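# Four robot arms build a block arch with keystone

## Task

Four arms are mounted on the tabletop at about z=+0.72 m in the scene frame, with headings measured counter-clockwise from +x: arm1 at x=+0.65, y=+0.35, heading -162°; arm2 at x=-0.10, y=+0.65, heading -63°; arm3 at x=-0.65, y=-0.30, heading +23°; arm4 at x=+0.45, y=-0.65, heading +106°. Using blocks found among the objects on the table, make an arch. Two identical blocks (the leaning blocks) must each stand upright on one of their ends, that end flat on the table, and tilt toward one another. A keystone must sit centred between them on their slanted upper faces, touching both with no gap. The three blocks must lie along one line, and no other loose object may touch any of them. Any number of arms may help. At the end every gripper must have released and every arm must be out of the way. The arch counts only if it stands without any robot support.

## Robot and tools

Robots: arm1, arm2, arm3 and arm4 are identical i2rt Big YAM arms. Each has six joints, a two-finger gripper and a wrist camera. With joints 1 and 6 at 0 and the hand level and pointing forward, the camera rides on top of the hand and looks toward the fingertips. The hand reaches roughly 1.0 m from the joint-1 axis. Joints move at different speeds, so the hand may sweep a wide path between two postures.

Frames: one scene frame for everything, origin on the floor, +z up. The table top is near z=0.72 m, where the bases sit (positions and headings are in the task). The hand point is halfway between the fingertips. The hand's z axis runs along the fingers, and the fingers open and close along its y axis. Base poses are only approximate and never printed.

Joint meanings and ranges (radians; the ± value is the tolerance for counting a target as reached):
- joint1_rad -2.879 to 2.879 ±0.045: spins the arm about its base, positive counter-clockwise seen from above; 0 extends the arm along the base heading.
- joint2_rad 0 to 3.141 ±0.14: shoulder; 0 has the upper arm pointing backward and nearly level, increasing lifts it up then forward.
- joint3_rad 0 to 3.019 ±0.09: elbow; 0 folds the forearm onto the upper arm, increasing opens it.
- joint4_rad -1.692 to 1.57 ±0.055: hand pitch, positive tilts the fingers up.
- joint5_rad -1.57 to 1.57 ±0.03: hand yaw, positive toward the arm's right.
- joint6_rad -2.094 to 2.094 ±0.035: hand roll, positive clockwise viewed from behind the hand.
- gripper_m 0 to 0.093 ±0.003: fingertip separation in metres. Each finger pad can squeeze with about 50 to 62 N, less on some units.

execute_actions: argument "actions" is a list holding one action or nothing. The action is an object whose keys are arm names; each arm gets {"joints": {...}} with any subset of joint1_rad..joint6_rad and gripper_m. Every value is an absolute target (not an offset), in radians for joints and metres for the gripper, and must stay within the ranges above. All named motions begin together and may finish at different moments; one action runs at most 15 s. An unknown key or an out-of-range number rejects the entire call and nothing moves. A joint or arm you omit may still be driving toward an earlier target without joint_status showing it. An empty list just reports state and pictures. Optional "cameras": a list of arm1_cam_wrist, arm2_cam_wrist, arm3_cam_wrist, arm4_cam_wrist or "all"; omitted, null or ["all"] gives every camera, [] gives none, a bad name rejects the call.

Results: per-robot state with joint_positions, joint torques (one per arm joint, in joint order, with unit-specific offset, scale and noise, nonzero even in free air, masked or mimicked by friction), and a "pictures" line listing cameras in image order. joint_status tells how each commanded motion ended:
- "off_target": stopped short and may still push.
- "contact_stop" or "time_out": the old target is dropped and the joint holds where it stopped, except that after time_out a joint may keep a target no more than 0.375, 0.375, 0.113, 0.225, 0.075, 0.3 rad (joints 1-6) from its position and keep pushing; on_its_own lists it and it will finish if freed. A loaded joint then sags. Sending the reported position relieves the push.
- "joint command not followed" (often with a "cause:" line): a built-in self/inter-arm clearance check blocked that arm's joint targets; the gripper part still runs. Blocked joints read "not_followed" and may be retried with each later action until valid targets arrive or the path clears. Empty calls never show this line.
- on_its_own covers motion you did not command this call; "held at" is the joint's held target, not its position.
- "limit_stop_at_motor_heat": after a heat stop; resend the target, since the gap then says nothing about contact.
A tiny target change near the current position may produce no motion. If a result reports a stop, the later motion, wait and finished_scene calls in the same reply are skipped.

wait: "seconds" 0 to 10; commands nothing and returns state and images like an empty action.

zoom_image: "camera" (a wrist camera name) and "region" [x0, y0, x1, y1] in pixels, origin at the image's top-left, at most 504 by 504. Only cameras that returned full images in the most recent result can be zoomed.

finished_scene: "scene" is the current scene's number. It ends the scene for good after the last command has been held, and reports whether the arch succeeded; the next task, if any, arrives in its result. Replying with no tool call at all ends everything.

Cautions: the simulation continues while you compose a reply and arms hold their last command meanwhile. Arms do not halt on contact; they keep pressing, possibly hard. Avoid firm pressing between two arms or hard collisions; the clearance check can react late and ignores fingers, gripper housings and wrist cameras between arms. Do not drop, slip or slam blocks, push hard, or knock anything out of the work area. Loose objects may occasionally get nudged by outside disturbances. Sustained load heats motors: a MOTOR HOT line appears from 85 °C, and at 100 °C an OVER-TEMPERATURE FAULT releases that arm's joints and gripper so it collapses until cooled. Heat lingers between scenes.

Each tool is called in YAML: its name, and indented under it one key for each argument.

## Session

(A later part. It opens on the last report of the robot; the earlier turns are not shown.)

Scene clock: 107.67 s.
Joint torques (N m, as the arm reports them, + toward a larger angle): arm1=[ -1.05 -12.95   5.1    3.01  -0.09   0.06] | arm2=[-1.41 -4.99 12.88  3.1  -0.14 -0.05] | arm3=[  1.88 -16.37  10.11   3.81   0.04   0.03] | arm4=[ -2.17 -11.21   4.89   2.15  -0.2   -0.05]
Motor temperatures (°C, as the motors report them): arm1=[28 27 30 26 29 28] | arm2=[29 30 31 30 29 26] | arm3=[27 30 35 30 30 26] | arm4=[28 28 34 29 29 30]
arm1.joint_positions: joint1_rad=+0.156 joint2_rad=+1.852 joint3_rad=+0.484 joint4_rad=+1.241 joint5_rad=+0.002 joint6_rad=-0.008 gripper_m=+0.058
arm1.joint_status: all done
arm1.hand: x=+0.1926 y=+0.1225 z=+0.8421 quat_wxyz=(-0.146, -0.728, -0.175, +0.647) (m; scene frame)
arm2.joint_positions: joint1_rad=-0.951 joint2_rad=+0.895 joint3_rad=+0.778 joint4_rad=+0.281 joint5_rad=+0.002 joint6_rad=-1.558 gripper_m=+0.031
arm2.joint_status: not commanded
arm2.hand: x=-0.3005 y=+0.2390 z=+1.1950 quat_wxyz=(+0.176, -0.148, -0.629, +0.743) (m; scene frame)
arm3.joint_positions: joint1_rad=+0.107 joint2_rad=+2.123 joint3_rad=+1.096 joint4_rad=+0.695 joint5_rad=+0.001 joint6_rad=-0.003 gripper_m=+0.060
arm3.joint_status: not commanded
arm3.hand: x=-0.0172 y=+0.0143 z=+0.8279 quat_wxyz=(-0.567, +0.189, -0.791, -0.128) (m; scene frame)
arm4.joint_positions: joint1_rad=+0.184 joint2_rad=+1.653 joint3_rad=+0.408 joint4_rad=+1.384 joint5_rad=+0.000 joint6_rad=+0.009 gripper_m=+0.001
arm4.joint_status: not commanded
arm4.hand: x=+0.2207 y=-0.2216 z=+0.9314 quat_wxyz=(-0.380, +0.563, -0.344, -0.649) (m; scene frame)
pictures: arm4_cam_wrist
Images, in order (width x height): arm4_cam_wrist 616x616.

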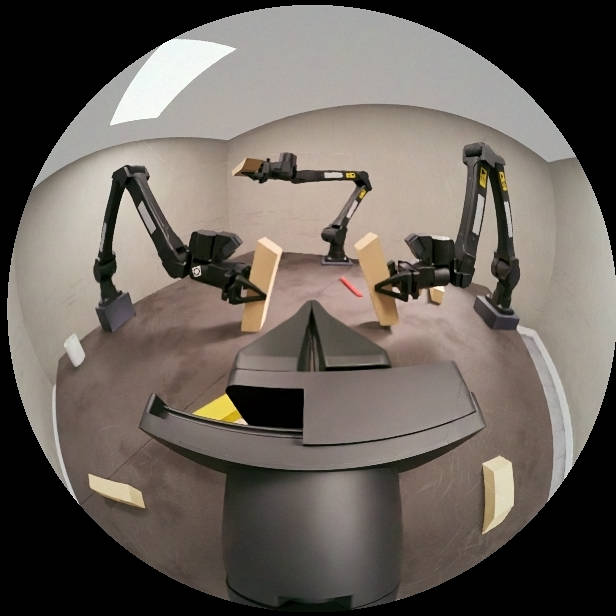

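execute_actions:
  actions:
    - {"arm1":{"joints":{"joint2_rad":1.92,"joint4_rad":1.36}}}
  cameras: ["arm4_cam_wrist"]

zoom_image:
  camera: "arm4_cam_wrist"
  region: [220, 220, 440, 345]

Scene clock: 117.07 s.
Joint torques (N m, as the arm reports them, + toward a larger angle): arm1=[ -0.97 -12.39   4.48   3.2   -0.09   0.05] | arm2=[-1.58 -5.06 12.87  3.09 -0.15 -0.05] | arm3=[  0.91 -16.04  10.36   3.52  -0.04   0.04] | arm4=[ -1.53 -11.34   4.97   2.03  -0.2   -0.04]
Motor temperatures (°C, as the motors report them): arm1=[28 28 29 26 29 28] | arm2=[29 29 32 30 29 26] | arm3=[27 30 35 30 30 26] | arm4=[28 28 33 29 29 30]
arm1.joint_positions: joint1_rad=+0.156 joint2_rad=+1.925 joint3_rad=+0.484 joint4_rad=+1.317 joint5_rad=+0.002 joint6_rad=-0.007 gripper_m=+0.058
arm1.joint_status: all done
arm1.hand: x=+0.1947 y=+0.1239 z=+0.8253 quat_wxyz=(-0.146, -0.727, -0.174, +0.648) (m; scene frame)
arm2.joint_positions: joint1_rad=-0.951 joint2_rad=+0.895 joint3_rad=+0.778 joint4_rad=+0.281 joint5_rad=+0.002 joint6_rad=-1.558 gripper_m=+0.031
arm2.joint_status: not commanded
arm2.hand: x=-0.3005 y=+0.2390 z=+1.1950 quat_wxyz=(+0.176, -0.148, -0.629, +0.743) (m; scene frame)
arm3.joint_positions: joint1_rad=+0.107 joint2_rad=+2.123 joint3_rad=+1.096 joint4_rad=+0.695 joint5_rad=+0.001 joint6_rad=-0.003 gripper_m=+0.060
arm3.joint_status: not commanded
arm3.hand: x=-0.0172 y=+0.0143 z=+0.8279 quat_wxyz=(-0.567, +0.189, -0.791, -0.128) (m; scene frame)
arm4.joint_positions: joint1_rad=+0.184 joint2_rad=+1.653 joint3_rad=+0.408 joint4_rad=+1.384 joint5_rad=+0.000 joint6_rad=+0.009 gripper_m=+0.001
arm4.joint_status: not commanded
arm4.hand: x=+0.2207 y=-0.2216 z=+0.9314 quat_wxyz=(-0.380, +0.563, -0.344, -0.649) (m; scene frame)
pictures: arm4_cam_wrist
Images, in order (width x height): arm4_cam_wrist 616x616.

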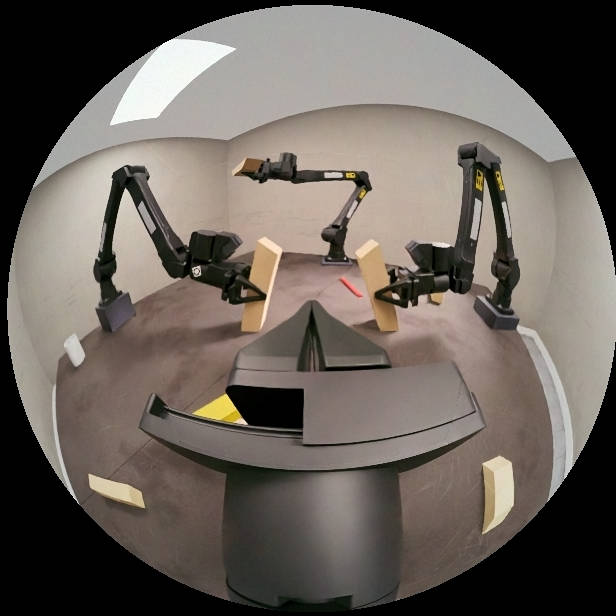

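Region (220, 220, 440, 345) of arm4_cam_wrist's 616x616 image, scaled by 2.291, with more detail than that image has; it fills the top 286 rows of this view, and the rest is white.

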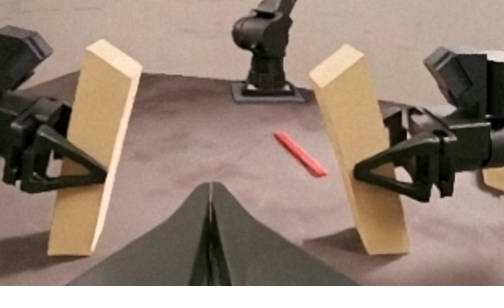

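execute_actions:
  actions:
    - {"arm2":{"joints":{"joint1_rad":-0.215,"joint2_rad":1.2,"joint3_rad":0.86,"joint4_rad":0.40,"joint5_rad":-0.2,"joint6_rad":-1.571}}}
  cameras: ["arm4_cam_wrist"]

execute_actions:
  actions:
    - {"arm2":{"joints":{"joint2_rad":1.47,"joint4_rad":0.68}}}
  cameras: ["arm4_cam_wrist","arm2_cam_wrist"]

Scene clock: 119.53 s.
Joint torques (N m, as the arm reports them, + toward a larger angle): arm1=[ -1.   -12.38   4.45   3.15  -0.08   0.06] | arm2=[ -1.43 -13.12  14.35   3.37  -0.01  -0.06] | arm3=[  1.61 -16.9   10.43   3.66   0.07   0.03] | arm4=[ -1.47 -11.67   4.86   2.03  -0.18  -0.03]
Motor temperatures (°C, as the motors report them): arm1=[28 28 29 26 29 28] | arm2=[29 29 32 30 29 26] | arm3=[27 30 35 30 30 26] | arm4=[28 28 32 29 29 30]
arm1.joint_positions: joint1_rad=+0.156 joint2_rad=+1.925 joint3_rad=+0.484 joint4_rad=+1.317 joint5_rad=+0.002 joint6_rad=-0.007 gripper_m=+0.058
arm1.joint_status: not commanded
arm1.hand: x=+0.1947 y=+0.1239 z=+0.8253 quat_wxyz=(-0.146, -0.727, -0.174, +0.648) (m; scene frame)
arm2.joint_positions: joint1_rad=-0.212 joint2_rad=+1.230 joint3_rad=+0.810 joint4_rad=+0.377 joint5_rad=-0.202 joint6_rad=-1.558 gripper_m=+0.031
arm2.joint_status: all done
arm2.hand: x=+0.0865 y=+0.1301 z=+1.0696 quat_wxyz=(-0.166, +0.167, -0.706, +0.668) (m; scene frame)
arm3.joint_positions: joint1_rad=+0.107 joint2_rad=+2.123 joint3_rad=+1.096 joint4_rad=+0.695 joint5_rad=+0.001 joint6_rad=-0.003 gripper_m=+0.060
arm3.joint_status: not commanded
arm3.hand: x=-0.0172 y=+0.0143 z=+0.8279 quat_wxyz=(-0.567, +0.189, -0.791, -0.128) (m; scene frame)
arm4.joint_positions: joint1_rad=+0.184 joint2_rad=+1.653 joint3_rad=+0.408 joint4_rad=+1.384 joint5_rad=+0.000 joint6_rad=+0.009 gripper_m=+0.001
arm4.joint_status: not commanded
arm4.hand: x=+0.2207 y=-0.2216 z=+0.9314 quat_wxyz=(-0.380, +0.563, -0.344, -0.649) (m; scene frame)
pictures: arm4_cam_wrist
Images, in order (width x height): arm4_cam_wrist 616x616.

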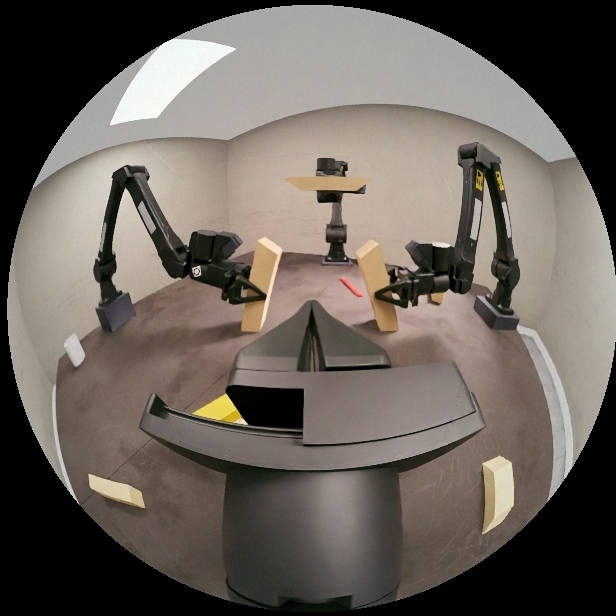

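Scene clock: 120.63 s.
Joint torques (N m, as the arm reports them, + toward a larger angle): arm1=[ -1.04 -12.45   4.41   3.16  -0.09   0.06] | arm2=[ -1.92 -15.95  12.87   3.69   0.01  -0.04] | arm3=[  1.71 -16.27  10.09   3.84   0.05   0.05] | arm4=[ -1.39 -11.33   4.88   2.1   -0.19  -0.05]
Motor temperatures (°C, as the motors report them): arm1=[28 28 29 26 29 28] | arm2=[29 29 32 30 29 26] | arm3=[27 30 35 30 30 26] | arm4=[28 29 32 29 29 30]
arm1.joint_positions: joint1_rad=+0.156 joint2_rad=+1.925 joint3_rad=+0.484 joint4_rad=+1.317 joint5_rad=+0.002 joint6_rad=-0.007 gripper_m=+0.058
arm1.joint_status: not commanded
arm1.hand: x=+0.1947 y=+0.1239 z=+0.8253 quat_wxyz=(-0.146, -0.727, -0.174, +0.648) (m; scene frame)
arm2.joint_positions: joint1_rad=-0.212 joint2_rad=+1.494 joint3_rad=+0.812 joint4_rad=+0.649 joint5_rad=-0.202 joint6_rad=-1.558 gripper_m=+0.031
arm2.joint_status: all done
arm2.hand: x=+0.0988 y=+0.0831 z=+0.9892 quat_wxyz=(-0.166, +0.167, -0.702, +0.672) (m; scene frame)
arm3.joint_positions: joint1_rad=+0.107 joint2_rad=+2.123 joint3_rad=+1.096 joint4_rad=+0.695 joint5_rad=+0.001 joint6_rad=-0.003 gripper_m=+0.060
arm3.joint_status: not commanded
arm3.hand: x=-0.0172 y=+0.0143 z=+0.8279 quat_wxyz=(-0.567, +0.189, -0.791, -0.128) (m; scene frame)
arm4.joint_positions: joint1_rad=+0.184 joint2_rad=+1.653 joint3_rad=+0.408 joint4_rad=+1.384 joint5_rad=+0.000 joint6_rad=+0.009 gripper_m=+0.001
arm4.joint_status: not commanded
arm4.hand: x=+0.2207 y=-0.2216 z=+0.9314 quat_wxyz=(-0.380, +0.563, -0.344, -0.649) (m; scene frame)
pictures: arm2_cam_wrist, arm4_cam_wrist
Images, in order (width x height): arm2_cam_wrist 616x616, arm4_cam_wrist 616x616.

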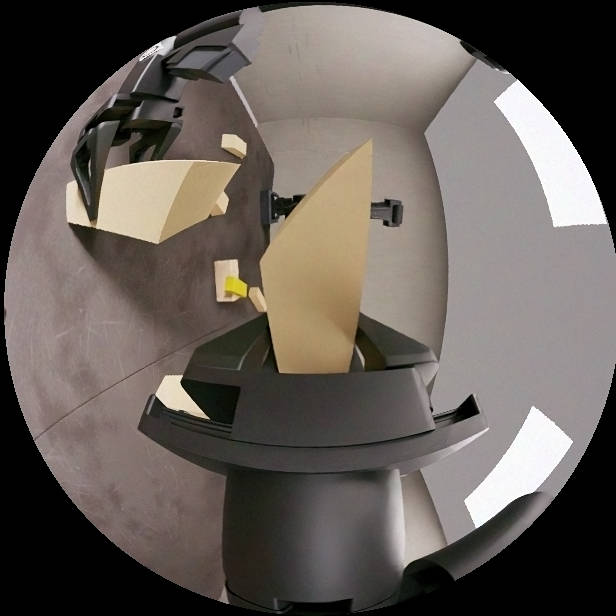

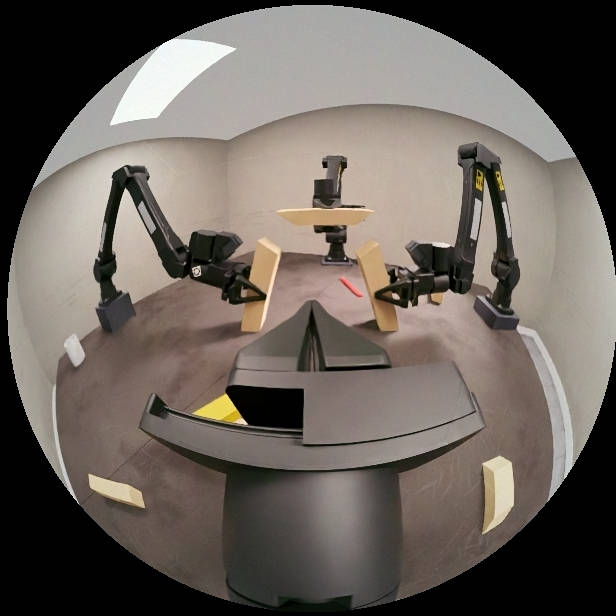

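execute_actions:
  actions:
    - {"arm2":{"joints":{"joint1_rad":-0.245,"joint2_rad":1.58,"joint3_rad":0.80,"joint4_rad":0.85,"joint5_rad":-0.225}}}
  cameras: ["arm4_cam_wrist"]

zoom_image:
  camera: "arm4_cam_wrist"
  region: [220, 190, 440, 345]

Scene clock: 122.10 s.
Joint torques (N m, as the arm reports them, + toward a larger angle): arm1=[ -0.95 -12.33   4.43   3.18  -0.09   0.05] | arm2=[ -1.97 -14.62   9.47   3.7   -0.18  -0.05] | arm3=[  0.89 -16.4   10.31   3.74   0.01   0.07] | arm4=[ -1.65 -11.05   4.87   1.99  -0.19  -0.05]
Motor temperatures (°C, as the motors report them): arm1=[28 28 29 26 29 28] | arm2=[29 29 32 30 29 26] | arm3=[27 30 35 30 30 26] | arm4=[28 29 32 29 29 30]
arm1.joint_positions: joint1_rad=+0.156 joint2_rad=+1.925 joint3_rad=+0.484 joint4_rad=+1.317 joint5_rad=+0.002 joint6_rad=-0.007 gripper_m=+0.058
arm1.joint_status: not commanded
arm1.hand: x=+0.1947 y=+0.1239 z=+0.8253 quat_wxyz=(-0.146, -0.727, -0.174, +0.648) (m; scene frame)
arm2.joint_positions: joint1_rad=-0.241 joint2_rad=+1.582 joint3_rad=+0.785 joint4_rad=+0.819 joint5_rad=-0.223 joint6_rad=-1.558 gripper_m=+0.031
arm2.joint_status: all done
arm2.hand: x=+0.0863 y=+0.0756 z=+0.9658 quat_wxyz=(-0.164, +0.164, -0.683, +0.692) (m; scene frame)
arm3.joint_positions: joint1_rad=+0.107 joint2_rad=+2.123 joint3_rad=+1.096 joint4_rad=+0.695 joint5_rad=+0.001 joint6_rad=-0.003 gripper_m=+0.060
arm3.joint_status: not commanded
arm3.hand: x=-0.0172 y=+0.0143 z=+0.8279 quat_wxyz=(-0.567, +0.189, -0.791, -0.128) (m; scene frame)
arm4.joint_positions: joint1_rad=+0.184 joint2_rad=+1.653 joint3_rad=+0.408 joint4_rad=+1.384 joint5_rad=+0.000 joint6_rad=+0.009 gripper_m=+0.001
arm4.joint_status: not commanded
arm4.hand: x=+0.2207 y=-0.2216 z=+0.9314 quat_wxyz=(-0.380, +0.563, -0.344, -0.649) (m; scene frame)
pictures: arm4_cam_wrist
Images, in order (width x height): arm4_cam_wrist 616x616.

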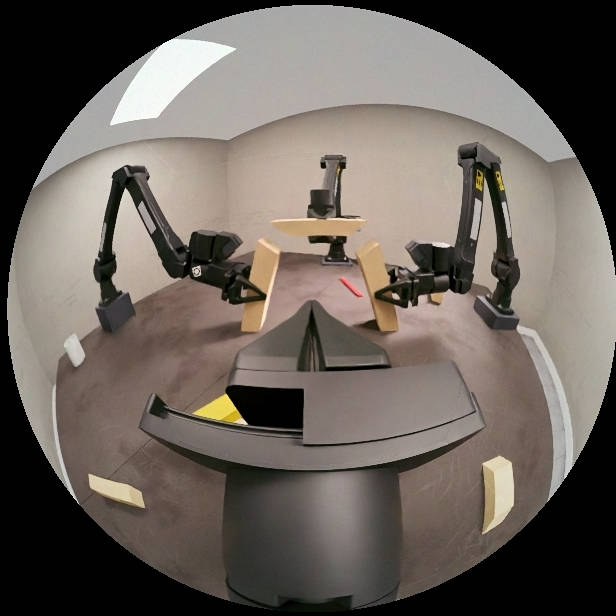

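Region (220, 190, 440, 345) of arm4_cam_wrist's 616x616 image, scaled by 2.291, with more detail than that image has; it fills the top 355 rows of this view, and the rest is white.

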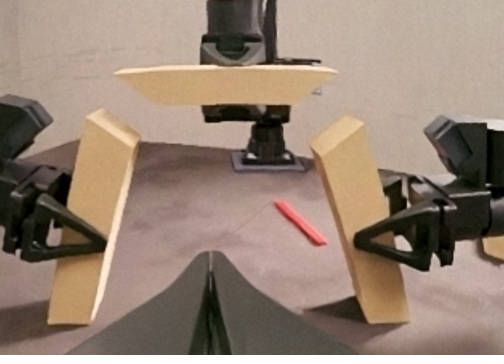

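execute_actions:
  actions:
    - {"arm1":{"joints":{"joint3_rad":0.565}},"arm3":{"joints":{"joint3_rad":1.19}}}
  cameras: []

Scene clock: 124.73 s.
Joint torques (N m, as the arm reports them, + toward a larger angle): arm1=[ -0.98 -12.98   5.64   3.19  -0.09   0.05] | arm2=[ -2.02 -14.58   9.52   3.65  -0.17  -0.05] | arm3=[  2.14 -18.31  11.49   3.81   0.04   0.  ] | arm4=[ -1.56 -11.51   4.87   1.95  -0.18  -0.08]
Motor temperatures (°C, as the motors report them): arm1=[28 28 29 26 29 28] | arm2=[29 30 32 30 29 26] | arm3=[27 30 35 30 30 26] | arm4=[28 29 32 29 29 30]
arm1.joint_positions: joint1_rad=+0.156 joint2_rad=+1.925 joint3_rad=+0.542 joint4_rad=+1.317 joint5_rad=+0.002 joint6_rad=-0.007 gripper_m=+0.058
arm1.joint_status: all done
arm1.hand: x=+0.1740 y=+0.1136 z=+0.8433 quat_wxyz=(-0.151, -0.708, -0.170, +0.669) (m; scene frame)
arm2.joint_positions: joint1_rad=-0.241 joint2_rad=+1.582 joint3_rad=+0.785 joint4_rad=+0.819 joint5_rad=-0.223 joint6_rad=-1.558 gripper_m=+0.031
arm2.joint_status: not commanded
arm2.hand: x=+0.0863 y=+0.0756 z=+0.9658 quat_wxyz=(-0.164, +0.164, -0.683, +0.692) (m; scene frame)
arm3.joint_positions: joint1_rad=+0.107 joint2_rad=+2.142 joint3_rad=+1.132 joint4_rad=+0.695 joint5_rad=+0.001 joint6_rad=-0.003 gripper_m=+0.060
arm3.joint_status: all done
arm3.hand: x=-0.0060 y=+0.0199 z=+0.8308 quat_wxyz=(-0.574, +0.188, -0.786, -0.129) (m; scene frame)
arm4.joint_positions: joint1_rad=+0.184 joint2_rad=+1.653 joint3_rad=+0.408 joint4_rad=+1.384 joint5_rad=+0.000 joint6_rad=+0.009 gripper_m=+0.001
arm4.joint_status: not commanded
arm4.hand: x=+0.2207 y=-0.2216 z=+0.9314 quat_wxyz=(-0.380, +0.563, -0.344, -0.649) (m; scene frame)
pictures: none
No camera images: the call's "cameras" was empty. Leave "cameras" out to get every camera's image.

execute_actions:
  actions:
    - {"arm1":{"joints":{"joint4_rad":1.25}},"arm3":{"joints":{"joint4_rad":0.655}}}
  cameras: ["arm4_cam_wrist"]

zoom_image:
  camera: "arm4_cam_wrist"
  region: [220, 190, 440, 345]

Scene clock: 125.73 s.
Joint torques (N m, as the arm reports them, + toward a larger angle): arm1=[ -0.97 -13.16   5.62   1.44  -0.09   0.05] | arm2=[ -2.2  -14.62   9.54   3.67  -0.18  -0.06] | arm3=[  1.79 -18.3   10.74   1.44   0.05   0.04] | arm4=[ -1.93 -11.31   4.86   2.01  -0.18  -0.05]
Motor temperatures (°C, as the motors report them): arm1=[28 28 29 26 29 28] | arm2=[29 30 32 30 29 26] | arm3=[27 30 35 30 30 26] | arm4=[28 29 32 29 29 30]
arm1.joint_positions: joint1_rad=+0.156 joint2_rad=+1.925 joint3_rad=+0.542 joint4_rad=+1.248 joint5_rad=+0.002 joint6_rad=-0.007 gripper_m=+0.058
arm1.joint_status: all done
arm1.hand: x=+0.1754 y=+0.1144 z=+0.8263 quat_wxyz=(-0.145, -0.730, -0.175, +0.644) (m; scene frame)
arm2.joint_positions: joint1_rad=-0.241 joint2_rad=+1.582 joint3_rad=+0.785 joint4_rad=+0.819 joint5_rad=-0.223 joint6_rad=-1.558 gripper_m=+0.031
arm2.joint_status: not commanded
arm2.hand: x=+0.0863 y=+0.0756 z=+0.9658 quat_wxyz=(-0.164, +0.164, -0.683, +0.692) (m; scene frame)
arm3.joint_positions: joint1_rad=+0.107 joint2_rad=+2.142 joint3_rad=+1.142 joint4_rad=+0.667 joint5_rad=+0.001 joint6_rad=-0.002 gripper_m=+0.060
arm3.joint_status: all done
arm3.hand: x=-0.0047 y=+0.0205 z=+0.8282 quat_wxyz=(-0.567, +0.189, -0.792, -0.128) (m; scene frame)
arm4.joint_positions: joint1_rad=+0.184 joint2_rad=+1.653 joint3_rad=+0.408 joint4_rad=+1.384 joint5_rad=+0.000 joint6_rad=+0.009 gripper_m=+0.001
arm4.joint_status: not commanded
arm4.hand: x=+0.2207 y=-0.2216 z=+0.9314 quat_wxyz=(-0.380, +0.563, -0.344, -0.649) (m; scene frame)
pictures: arm4_cam_wrist
Images, in order (width x height): arm4_cam_wrist 616x616.

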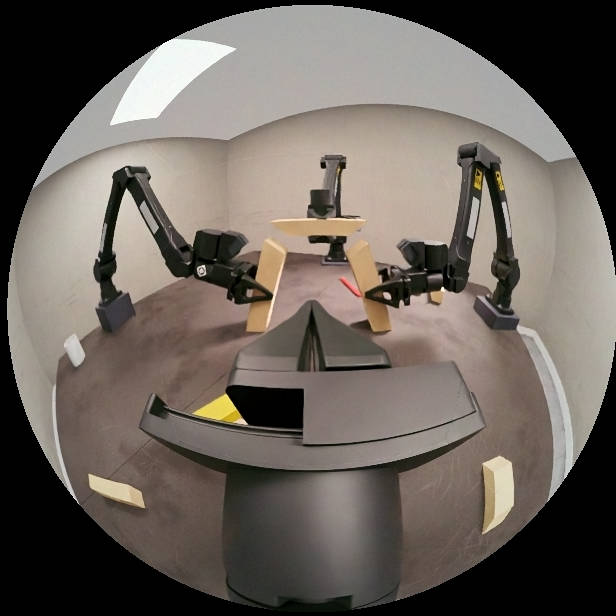

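Region (220, 190, 440, 345) of arm4_cam_wrist's 616x616 image, scaled by 2.291, with more detail than that image has; it fills the top 355 rows of this view, and the rest is white.

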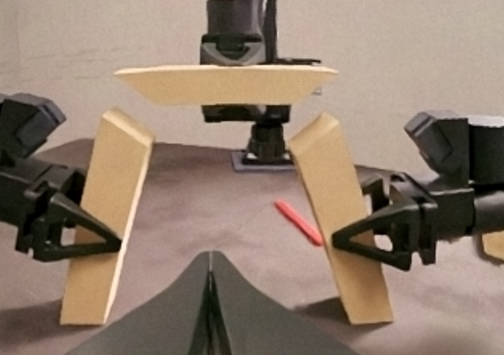

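execute_actions:
  actions:
    - {"arm2":{"joints":{"joint2_rad":1.625,"joint3_rad":0.865}}}
  cameras: ["arm4_cam_wrist","arm1_cam_wrist"]

zoom_image:
  camera: "arm4_cam_wrist"
  region: [220, 190, 440, 345]

Scene clock: 126.87 s.
Joint torques (N m, as the arm reports them, + toward a larger angle): arm1=[ -0.94 -13.16   5.65   1.44  -0.09   0.06] | arm2=[ -2.09 -14.21  12.81   3.57  -0.17  -0.05] | arm3=[  1.68 -18.01  10.8    1.36   0.05   0.04] | arm4=[ -1.31 -11.22   5.01   2.02  -0.16  -0.05]
Motor temperatures (°C, as the motors report them): arm1=[28 28 29 26 29 28] | arm2=[29 30 32 30 29 26] | arm3=[27 30 35 30 30 26] | arm4=[28 29 32 29 29 30]
arm1.joint_positions: joint1_rad=+0.156 joint2_rad=+1.925 joint3_rad=+0.542 joint4_rad=+1.248 joint5_rad=+0.002 joint6_rad=-0.007 gripper_m=+0.058
arm1.joint_status: not commanded
arm1.hand: x=+0.1754 y=+0.1144 z=+0.8263 quat_wxyz=(-0.145, -0.730, -0.175, +0.644) (m; scene frame)
arm2.joint_positions: joint1_rad=-0.241 joint2_rad=+1.618 joint3_rad=+0.807 joint4_rad=+0.822 joint5_rad=-0.223 joint6_rad=-1.558 gripper_m=+0.031
arm2.joint_status: all done
arm2.hand: x=+0.0885 y=+0.0662 z=+0.9564 quat_wxyz=(-0.164, +0.164, -0.687, +0.688) (m; scene frame)
arm3.joint_positions: joint1_rad=+0.107 joint2_rad=+2.142 joint3_rad=+1.142 joint4_rad=+0.667 joint5_rad=+0.001 joint6_rad=-0.002 gripper_m=+0.060
arm3.joint_status: not commanded
arm3.hand: x=-0.0047 y=+0.0205 z=+0.8282 quat_wxyz=(-0.567, +0.189, -0.792, -0.128) (m; scene frame)
arm4.joint_positions: joint1_rad=+0.184 joint2_rad=+1.653 joint3_rad=+0.408 joint4_rad=+1.384 joint5_rad=+0.000 joint6_rad=+0.009 gripper_m=+0.001
arm4.joint_status: not commanded
arm4.hand: x=+0.2207 y=-0.2216 z=+0.9314 quat_wxyz=(-0.380, +0.563, -0.344, -0.649) (m; scene frame)
pictures: arm1_cam_wrist, arm4_cam_wrist
Images, in order (width x height): arm1_cam_wrist 616x616, arm4_cam_wrist 616x616.

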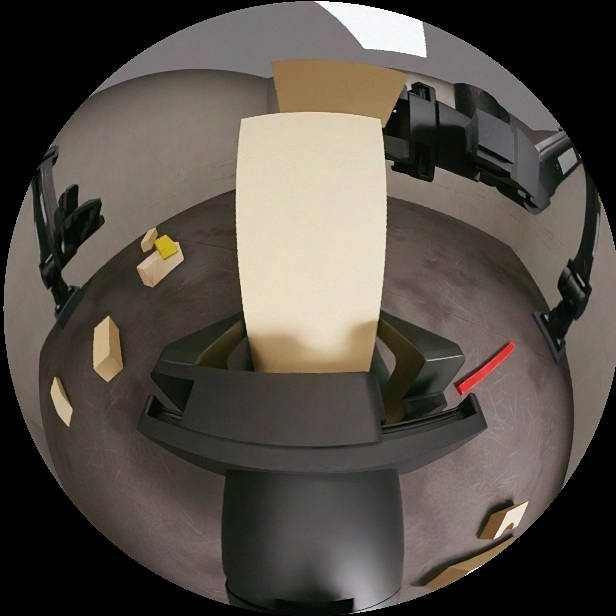

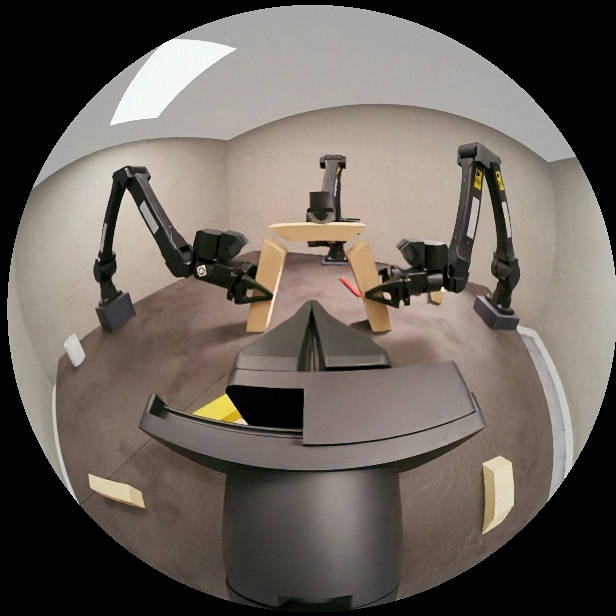

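Region (220, 190, 440, 345) of arm4_cam_wrist's 616x616 image, scaled by 2.291, with more detail than that image has; it fills the top 355 rows of this view, and the rest is white.

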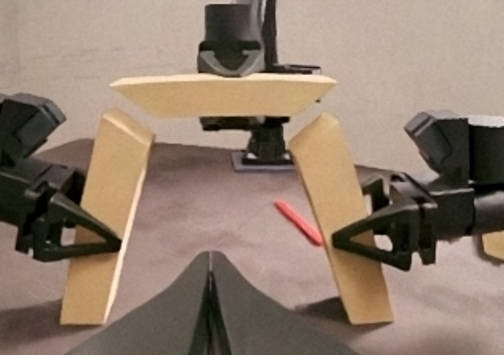

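execute_actions:
  actions:
    - {"arm2":{"joints":{"joint3_rad":0.895}}}
  cameras: []

execute_actions:
  actions:
    - {"arm2":{"joints":{"joint2_rad":1.655}}}
  cameras: ["arm4_cam_wrist","arm1_cam_wrist"]

Scene clock: 127.90 s.
Joint torques (N m, as the arm reports them, + toward a larger angle): arm1=[ -0.9  -13.06   5.64   1.46  -0.09   0.05] | arm2=[ -2.07 -14.5   12.61   3.55  -0.16  -0.06] | arm3=[  1.21 -18.41  10.79   1.3    0.07   0.06] | arm4=[ -1.63 -11.32   4.93   1.98  -0.22  -0.04]
Motor temperatures (°C, as the motors report them): arm1=[28 28 29 26 29 28] | arm2=[29 30 32 30 29 26] | arm3=[27 30 35 30 30 26] | arm4=[28 29 32 29 29 30]
arm1.joint_positions: joint1_rad=+0.156 joint2_rad=+1.925 joint3_rad=+0.542 joint4_rad=+1.248 joint5_rad=+0.002 joint6_rad=-0.007 gripper_m=+0.058
arm1.joint_status: not commanded
arm1.hand: x=+0.1754 y=+0.1144 z=+0.8263 quat_wxyz=(-0.145, -0.730, -0.175, +0.644) (m; scene frame)
arm2.joint_positions: joint1_rad=-0.241 joint2_rad=+1.618 joint3_rad=+0.843 joint4_rad=+0.822 joint5_rad=-0.223 joint6_rad=-1.558 gripper_m=+0.031
arm2.joint_status: all done
arm2.hand: x=+0.0911 y=+0.0569 z=+0.9746 quat_wxyz=(-0.165, +0.164, -0.675, +0.701) (m; scene frame)
arm3.joint_positions: joint1_rad=+0.107 joint2_rad=+2.142 joint3_rad=+1.142 joint4_rad=+0.667 joint5_rad=+0.001 joint6_rad=-0.002 gripper_m=+0.060
arm3.joint_status: not commanded
arm3.hand: x=-0.0047 y=+0.0205 z=+0.8282 quat_wxyz=(-0.567, +0.189, -0.792, -0.128) (m; scene frame)
arm4.joint_positions: joint1_rad=+0.184 joint2_rad=+1.653 joint3_rad=+0.408 joint4_rad=+1.384 joint5_rad=+0.000 joint6_rad=+0.009 gripper_m=+0.001
arm4.joint_status: not commanded
arm4.hand: x=+0.2207 y=-0.2216 z=+0.9314 quat_wxyz=(-0.380, +0.563, -0.344, -0.649) (m; scene frame)
pictures: none
No camera images: the call's "cameras" was empty. Leave "cameras" out to get every camera's image.

Scene clock: 128.57 s.
Joint torques (N m, as the arm reports them, + toward a larger angle): arm1=[ -1.07 -13.15   5.64   1.43  -0.1    0.05] | arm2=[ -2.16 -14.67  12.35   3.51  -0.17  -0.06] | arm3=[  1.13 -17.91  10.75   1.36  -0.01   0.04] | arm4=[ -1.94 -11.42   5.02   2.07  -0.17  -0.06]
Motor temperatures (°C, as the motors report them): arm1=[28 28 29 26 29 28] | arm2=[29 30 32 30 29 26] | arm3=[27 30 35 30 30 26] | arm4=[28 29 32 29 29 30]
arm1.joint_positions: joint1_rad=+0.156 joint2_rad=+1.925 joint3_rad=+0.542 joint4_rad=+1.248 joint5_rad=+0.002 joint6_rad=-0.007 gripper_m=+0.058
arm1.joint_status: not commanded
arm1.hand: x=+0.1754 y=+0.1144 z=+0.8263 quat_wxyz=(-0.145, -0.730, -0.175, +0.644) (m; scene frame)
arm2.joint_positions: joint1_rad=-0.241 joint2_rad=+1.647 joint3_rad=+0.843 joint4_rad=+0.823 joint5_rad=-0.223 joint6_rad=-1.558 gripper_m=+0.031
arm2.joint_status: all done
arm2.hand: x=+0.0916 y=+0.0539 z=+0.9575 quat_wxyz=(-0.164, +0.164, -0.684, +0.691) (m; scene frame)
arm3.joint_positions: joint1_rad=+0.107 joint2_rad=+2.142 joint3_rad=+1.142 joint4_rad=+0.667 joint5_rad=+0.001 joint6_rad=-0.002 gripper_m=+0.060
arm3.joint_status: not commanded
arm3.hand: x=-0.0047 y=+0.0205 z=+0.8282 quat_wxyz=(-0.567, +0.189, -0.792, -0.128) (m; scene frame)
arm4.joint_positions: joint1_rad=+0.184 joint2_rad=+1.653 joint3_rad=+0.408 joint4_rad=+1.384 joint5_rad=+0.000 joint6_rad=+0.009 gripper_m=+0.001
arm4.joint_status: not commanded
arm4.hand: x=+0.2207 y=-0.2216 z=+0.9314 quat_wxyz=(-0.380, +0.563, -0.344, -0.649) (m; scene frame)
pictures: arm1_cam_wrist, arm4_cam_wrist
Images, in order (width x height): arm1_cam_wrist 616x616, arm4_cam_wrist 616x616.

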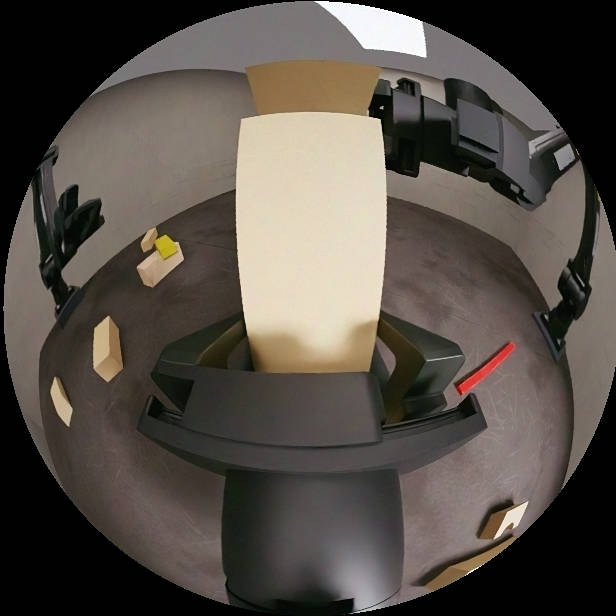

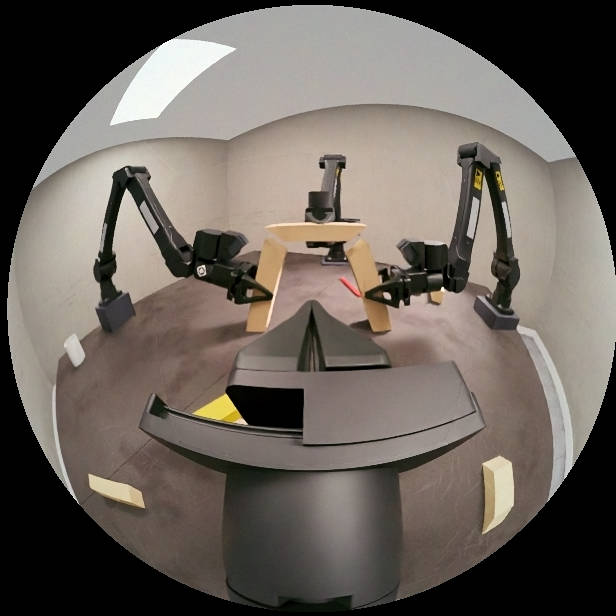

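execute_actions:
  actions:
    - {"arm2":{"joints":{"joint2_rad":1.69}}}
  cameras: ["arm4_cam_wrist","arm3_cam_wrist"]

zoom_image:
  camera: "arm4_cam_wrist"
  region: [240, 200, 400, 340]

Scene clock: 129.47 s.
Joint torques (N m, as the arm reports them, + toward a larger angle): arm1=[ -1.09 -13.13   5.67   1.43  -0.09   0.05] | arm2=[ -2.15 -15.17  12.12   3.42  -0.19  -0.05] | arm3=[  1.34 -18.16  10.82   1.31   0.03   0.07] | arm4=[ -1.61 -11.24   5.02   1.96  -0.2   -0.06]
Motor temperatures (°C, as the motors report them): arm1=[28 28 29 26 29 28] | arm2=[29 30 32 30 29 26] | arm3=[27 31 36 30 30 26] | arm4=[28 29 32 29 29 30]
arm1.joint_positions: joint1_rad=+0.156 joint2_rad=+1.925 joint3_rad=+0.542 joint4_rad=+1.248 joint5_rad=+0.002 joint6_rad=-0.007 gripper_m=+0.058
arm1.joint_status: not commanded
arm1.hand: x=+0.1754 y=+0.1144 z=+0.8263 quat_wxyz=(-0.145, -0.730, -0.175, +0.644) (m; scene frame)
arm2.joint_positions: joint1_rad=-0.241 joint2_rad=+1.683 joint3_rad=+0.843 joint4_rad=+0.824 joint5_rad=-0.223 joint6_rad=-1.558 gripper_m=+0.031
arm2.joint_status: all done
arm2.hand: x=+0.0921 y=+0.0508 z=+0.9355 quat_wxyz=(-0.164, +0.164, -0.697, +0.678) (m; scene frame)
arm3.joint_positions: joint1_rad=+0.107 joint2_rad=+2.142 joint3_rad=+1.142 joint4_rad=+0.667 joint5_rad=+0.001 joint6_rad=-0.002 gripper_m=+0.060
arm3.joint_status: not commanded
arm3.hand: x=-0.0047 y=+0.0205 z=+0.8282 quat_wxyz=(-0.567, +0.189, -0.792, -0.128) (m; scene frame)
arm4.joint_positions: joint1_rad=+0.184 joint2_rad=+1.653 joint3_rad=+0.408 joint4_rad=+1.384 joint5_rad=+0.000 joint6_rad=+0.009 gripper_m=+0.001
arm4.joint_status: not commanded
arm4.hand: x=+0.2207 y=-0.2216 z=+0.9314 quat_wxyz=(-0.380, +0.563, -0.344, -0.649) (m; scene frame)
pictures: arm3_cam_wrist, arm4_cam_wrist
Images, in order (width x height): arm3_cam_wrist 616x616, arm4_cam_wrist 616x616.

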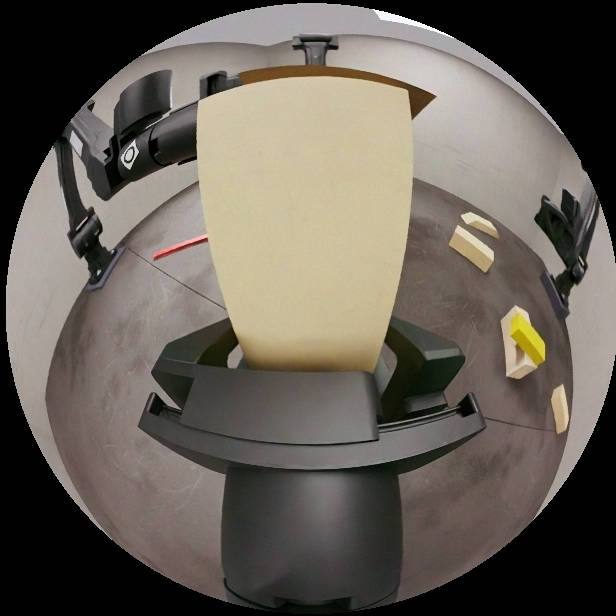

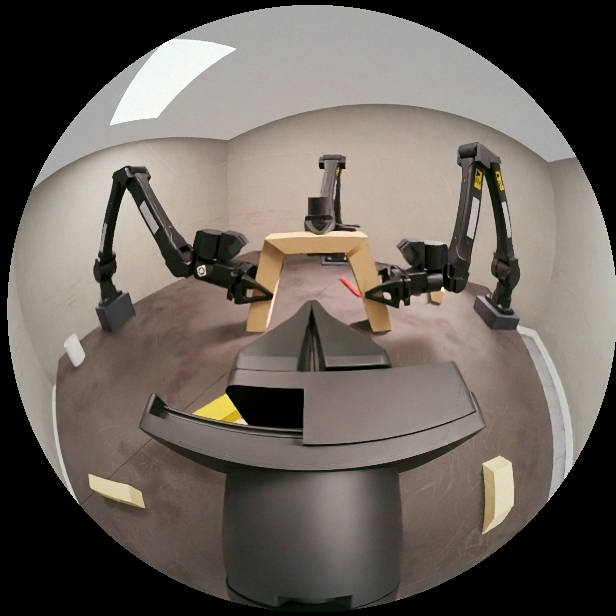

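Region (240, 200, 400, 340) of arm4_cam_wrist's 616x616 image, scaled by 3.150, with more detail than that image has; it fills the top 441 rows of this view, and the rest is white.

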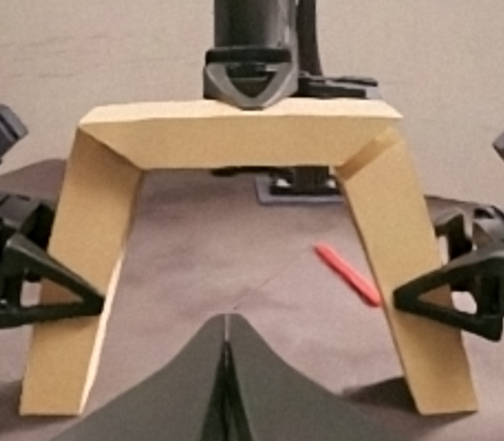

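execute_actions:
  actions:
    - {"arm2":{"joints":{"joint2_rad":1.655}}}
  cameras: []

execute_actions:
  actions:
    - {"arm2":{"joints":{"joint3_rad":0.815}}}
  cameras: ["arm4_cam_wrist","arm3_cam_wrist","arm1_cam_wrist"]

Scene clock: 130.60 s.
Joint torques (N m, as the arm reports them, + toward a larger angle): arm1=[ -0.98 -13.15   5.64   1.43  -0.08   0.06] | arm2=[ -2.08 -18.67  12.22   3.47  -0.18  -0.06] | arm3=[  1.63 -18.86  10.82   1.35   0.06   0.01] | arm4=[ -1.57 -11.35   4.95   2.    -0.18  -0.03]
Motor temperatures (°C, as the motors report them): arm1=[28 28 29 26 29 28] | arm2=[29 30 32 30 29 26] | arm3=[27 31 36 30 30 26] | arm4=[28 29 32 29 29 30]
arm1.joint_positions: joint1_rad=+0.156 joint2_rad=+1.925 joint3_rad=+0.542 joint4_rad=+1.248 joint5_rad=+0.002 joint6_rad=-0.007 gripper_m=+0.058
arm1.joint_status: not commanded
arm1.hand: x=+0.1754 y=+0.1144 z=+0.8263 quat_wxyz=(-0.145, -0.730, -0.175, +0.644) (m; scene frame)
arm2.joint_positions: joint1_rad=-0.241 joint2_rad=+1.683 joint3_rad=+0.843 joint4_rad=+0.824 joint5_rad=-0.223 joint6_rad=-1.558 gripper_m=+0.031
arm2.joint_status: all done
arm2.hand: x=+0.0921 y=+0.0508 z=+0.9355 quat_wxyz=(-0.164, +0.164, -0.697, +0.678) (m; scene frame)
arm3.joint_positions: joint1_rad=+0.107 joint2_rad=+2.142 joint3_rad=+1.142 joint4_rad=+0.667 joint5_rad=+0.001 joint6_rad=-0.002 gripper_m=+0.060
arm3.joint_status: not commanded
arm3.hand: x=-0.0047 y=+0.0205 z=+0.8282 quat_wxyz=(-0.567, +0.189, -0.792, -0.128) (m; scene frame)
arm4.joint_positions: joint1_rad=+0.184 joint2_rad=+1.653 joint3_rad=+0.408 joint4_rad=+1.384 joint5_rad=+0.000 joint6_rad=+0.009 gripper_m=+0.001
arm4.joint_status: not commanded
arm4.hand: x=+0.2207 y=-0.2216 z=+0.9314 quat_wxyz=(-0.380, +0.563, -0.344, -0.649) (m; scene frame)
pictures: none
No camera images: the call's "cameras" was empty. Leave "cameras" out to get every camera's image.

Scene clock: 131.27 s.
Joint torques (N m, as the arm reports them, + toward a larger angle): arm1=[ -1.07 -12.99   5.64   1.41  -0.09   0.06] | arm2=[ -2.28 -17.85   7.88   3.13   0.14   0.05] | arm3=[  1.95 -18.78  10.63   1.31   0.03   0.02] | arm4=[ -1.34 -11.44   4.97   2.02  -0.16  -0.04]
Motor temperatures (°C, as the motors report them): arm1=[28 28 29 26 29 28] | arm2=[29 30 32 30 29 26] | arm3=[27 31 36 30 30 26] | arm4=[28 29 32 29 29 30]
arm1.joint_positions: joint1_rad=+0.156 joint2_rad=+1.925 joint3_rad=+0.542 joint4_rad=+1.248 joint5_rad=+0.002 joint6_rad=-0.007 gripper_m=+0.058
arm1.joint_status: not commanded
arm1.hand: x=+0.1754 y=+0.1144 z=+0.8263 quat_wxyz=(-0.145, -0.730, -0.175, +0.644) (m; scene frame)
arm2.joint_positions: joint1_rad=-0.240 joint2_rad=+1.680 joint3_rad=+0.815 joint4_rad=+0.831 joint5_rad=-0.230 joint6_rad=-1.566 gripper_m=+0.031
arm2.joint_status: all done
arm2.hand: x=+0.0916 y=+0.0596 z=+0.9258 quat_wxyz=(-0.164, +0.170, -0.702, +0.672) (m; scene frame)
arm3.joint_positions: joint1_rad=+0.107 joint2_rad=+2.142 joint3_rad=+1.142 joint4_rad=+0.666 joint5_rad=+0.001 joint6_rad=-0.001 gripper_m=+0.060
arm3.joint_status: not commanded
arm3.hand: x=-0.0047 y=+0.0205 z=+0.8281 quat_wxyz=(-0.566, +0.189, -0.792, -0.128) (m; scene frame)
arm4.joint_positions: joint1_rad=+0.184 joint2_rad=+1.653 joint3_rad=+0.408 joint4_rad=+1.384 joint5_rad=+0.000 joint6_rad=+0.009 gripper_m=+0.001
arm4.joint_status: not commanded
arm4.hand: x=+0.2207 y=-0.2216 z=+0.9314 quat_wxyz=(-0.380, +0.563, -0.344, -0.649) (m; scene frame)
pictures: arm1_cam_wrist, arm3_cam_wrist, arm4_cam_wrist
Images, in order (width x height): arm1_cam_wrist 616x616, arm3_cam_wrist 616x616, arm4_cam_wrist 616x616.

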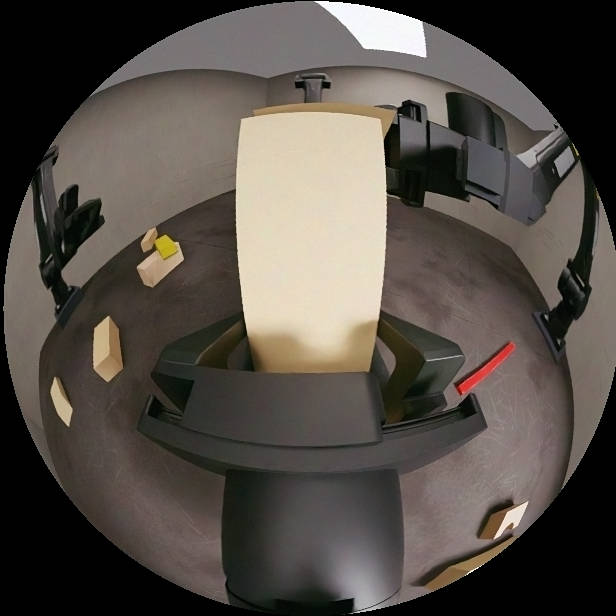

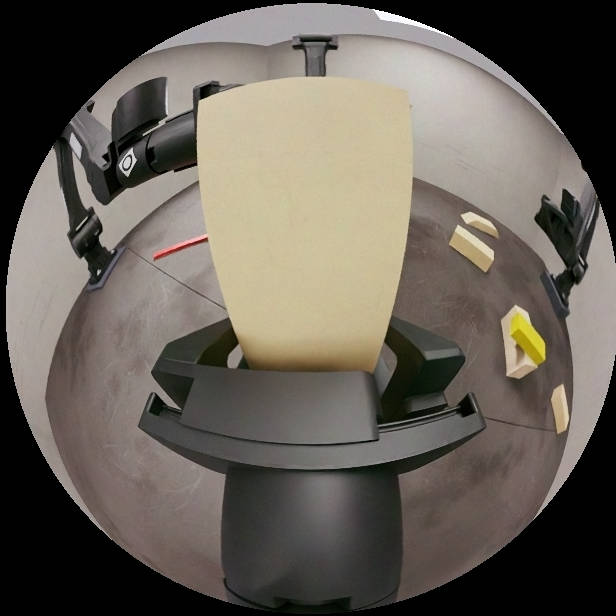

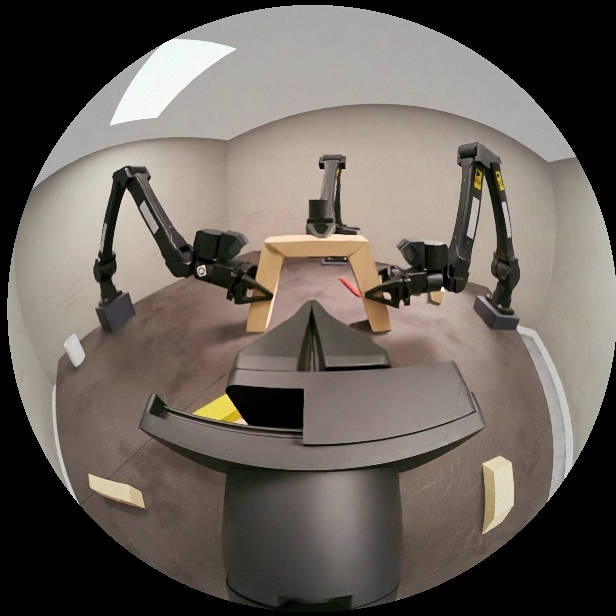

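zoom_image:
  camera: "arm4_cam_wrist"
  region: [240, 200, 400, 340]

Region (240, 200, 400, 340) of arm4_cam_wrist's 616x616 image, scaled by 3.150, with more detail than that image has; it fills the top 441 rows of this view, and the rest is white.

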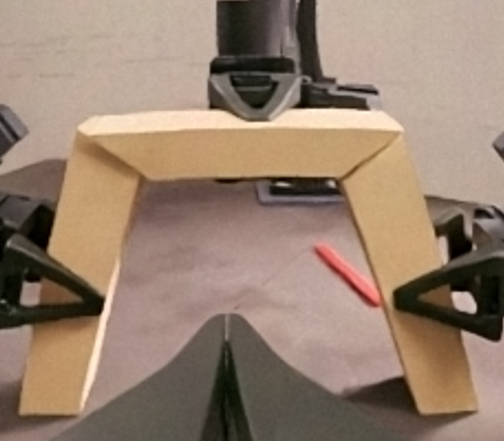

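execute_actions:
  actions:
    - {"arm2":{"joints":{"gripper_m":0.08,"joint2_rad":1.68,"joint3_rad":0.815}}}
  cameras: ["arm4_cam_wrist"]

zoom_image:
  camera: "arm4_cam_wrist"
  region: [240, 200, 400, 340]

Scene clock: 132.17 s.
Joint torques (N m, as the arm reports them, + toward a larger angle): arm1=[ -1.14 -12.99   5.6    1.51  -0.07   0.05] | arm2=[ -2.03 -15.41   7.94   3.01   0.06   0.04] | arm3=[  1.44 -17.86  10.63   1.39   0.05  -0.01] | arm4=[ -1.93 -11.25   5.04   2.13  -0.19  -0.05]
Motor temperatures (°C, as the motors report them): arm1=[28 28 29 26 29 28] | arm2=[29 30 32 30 29 26] | arm3=[27 31 36 30 30 26] | arm4=[28 29 32 29 29 30]
arm1.joint_positions: joint1_rad=+0.156 joint2_rad=+1.925 joint3_rad=+0.542 joint4_rad=+1.246 joint5_rad=+0.002 joint6_rad=-0.006 gripper_m=+0.058
arm1.joint_status: not commanded
arm1.hand: x=+0.1755 y=+0.1143 z=+0.8260 quat_wxyz=(-0.146, -0.731, -0.175, +0.643) (m; scene frame)
arm2.joint_positions: joint1_rad=-0.240 joint2_rad=+1.680 joint3_rad=+0.815 joint4_rad=+0.834 joint5_rad=-0.229 joint6_rad=-1.566 gripper_m=+0.080
arm2.joint_status: all done
arm2.hand: x=+0.0914 y=+0.0595 z=+0.9264 quat_wxyz=(-0.164, +0.169, -0.701, +0.673) (m; scene frame)
arm3.joint_positions: joint1_rad=+0.107 joint2_rad=+2.142 joint3_rad=+1.142 joint4_rad=+0.666 joint5_rad=+0.001 joint6_rad=-0.001 gripper_m=+0.060
arm3.joint_status: not commanded
arm3.hand: x=-0.0048 y=+0.0205 z=+0.8281 quat_wxyz=(-0.566, +0.189, -0.792, -0.128) (m; scene frame)
arm4.joint_positions: joint1_rad=+0.184 joint2_rad=+1.653 joint3_rad=+0.408 joint4_rad=+1.384 joint5_rad=+0.000 joint6_rad=+0.009 gripper_m=+0.001
arm4.joint_status: not commanded
arm4.hand: x=+0.2207 y=-0.2216 z=+0.9314 quat_wxyz=(-0.380, +0.563, -0.344, -0.649) (m; scene frame)
pictures: arm4_cam_wrist
Images, in order (width x height): arm4_cam_wrist 616x616.

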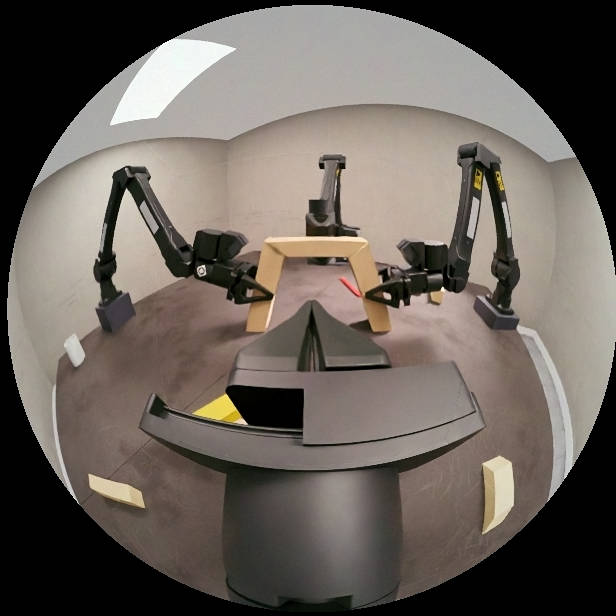

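Region (240, 200, 400, 340) of arm4_cam_wrist's 616x616 image, scaled by 3.150, with more detail than that image has; it fills the top 441 rows of this view, and the rest is white.

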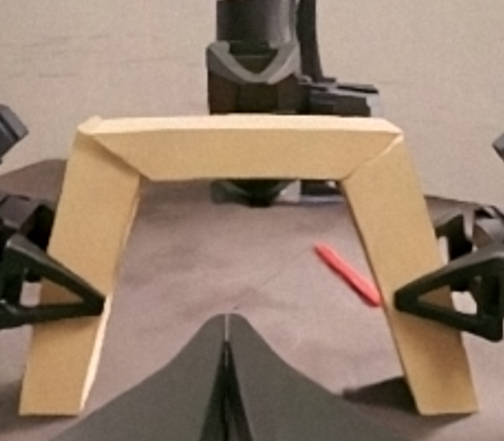

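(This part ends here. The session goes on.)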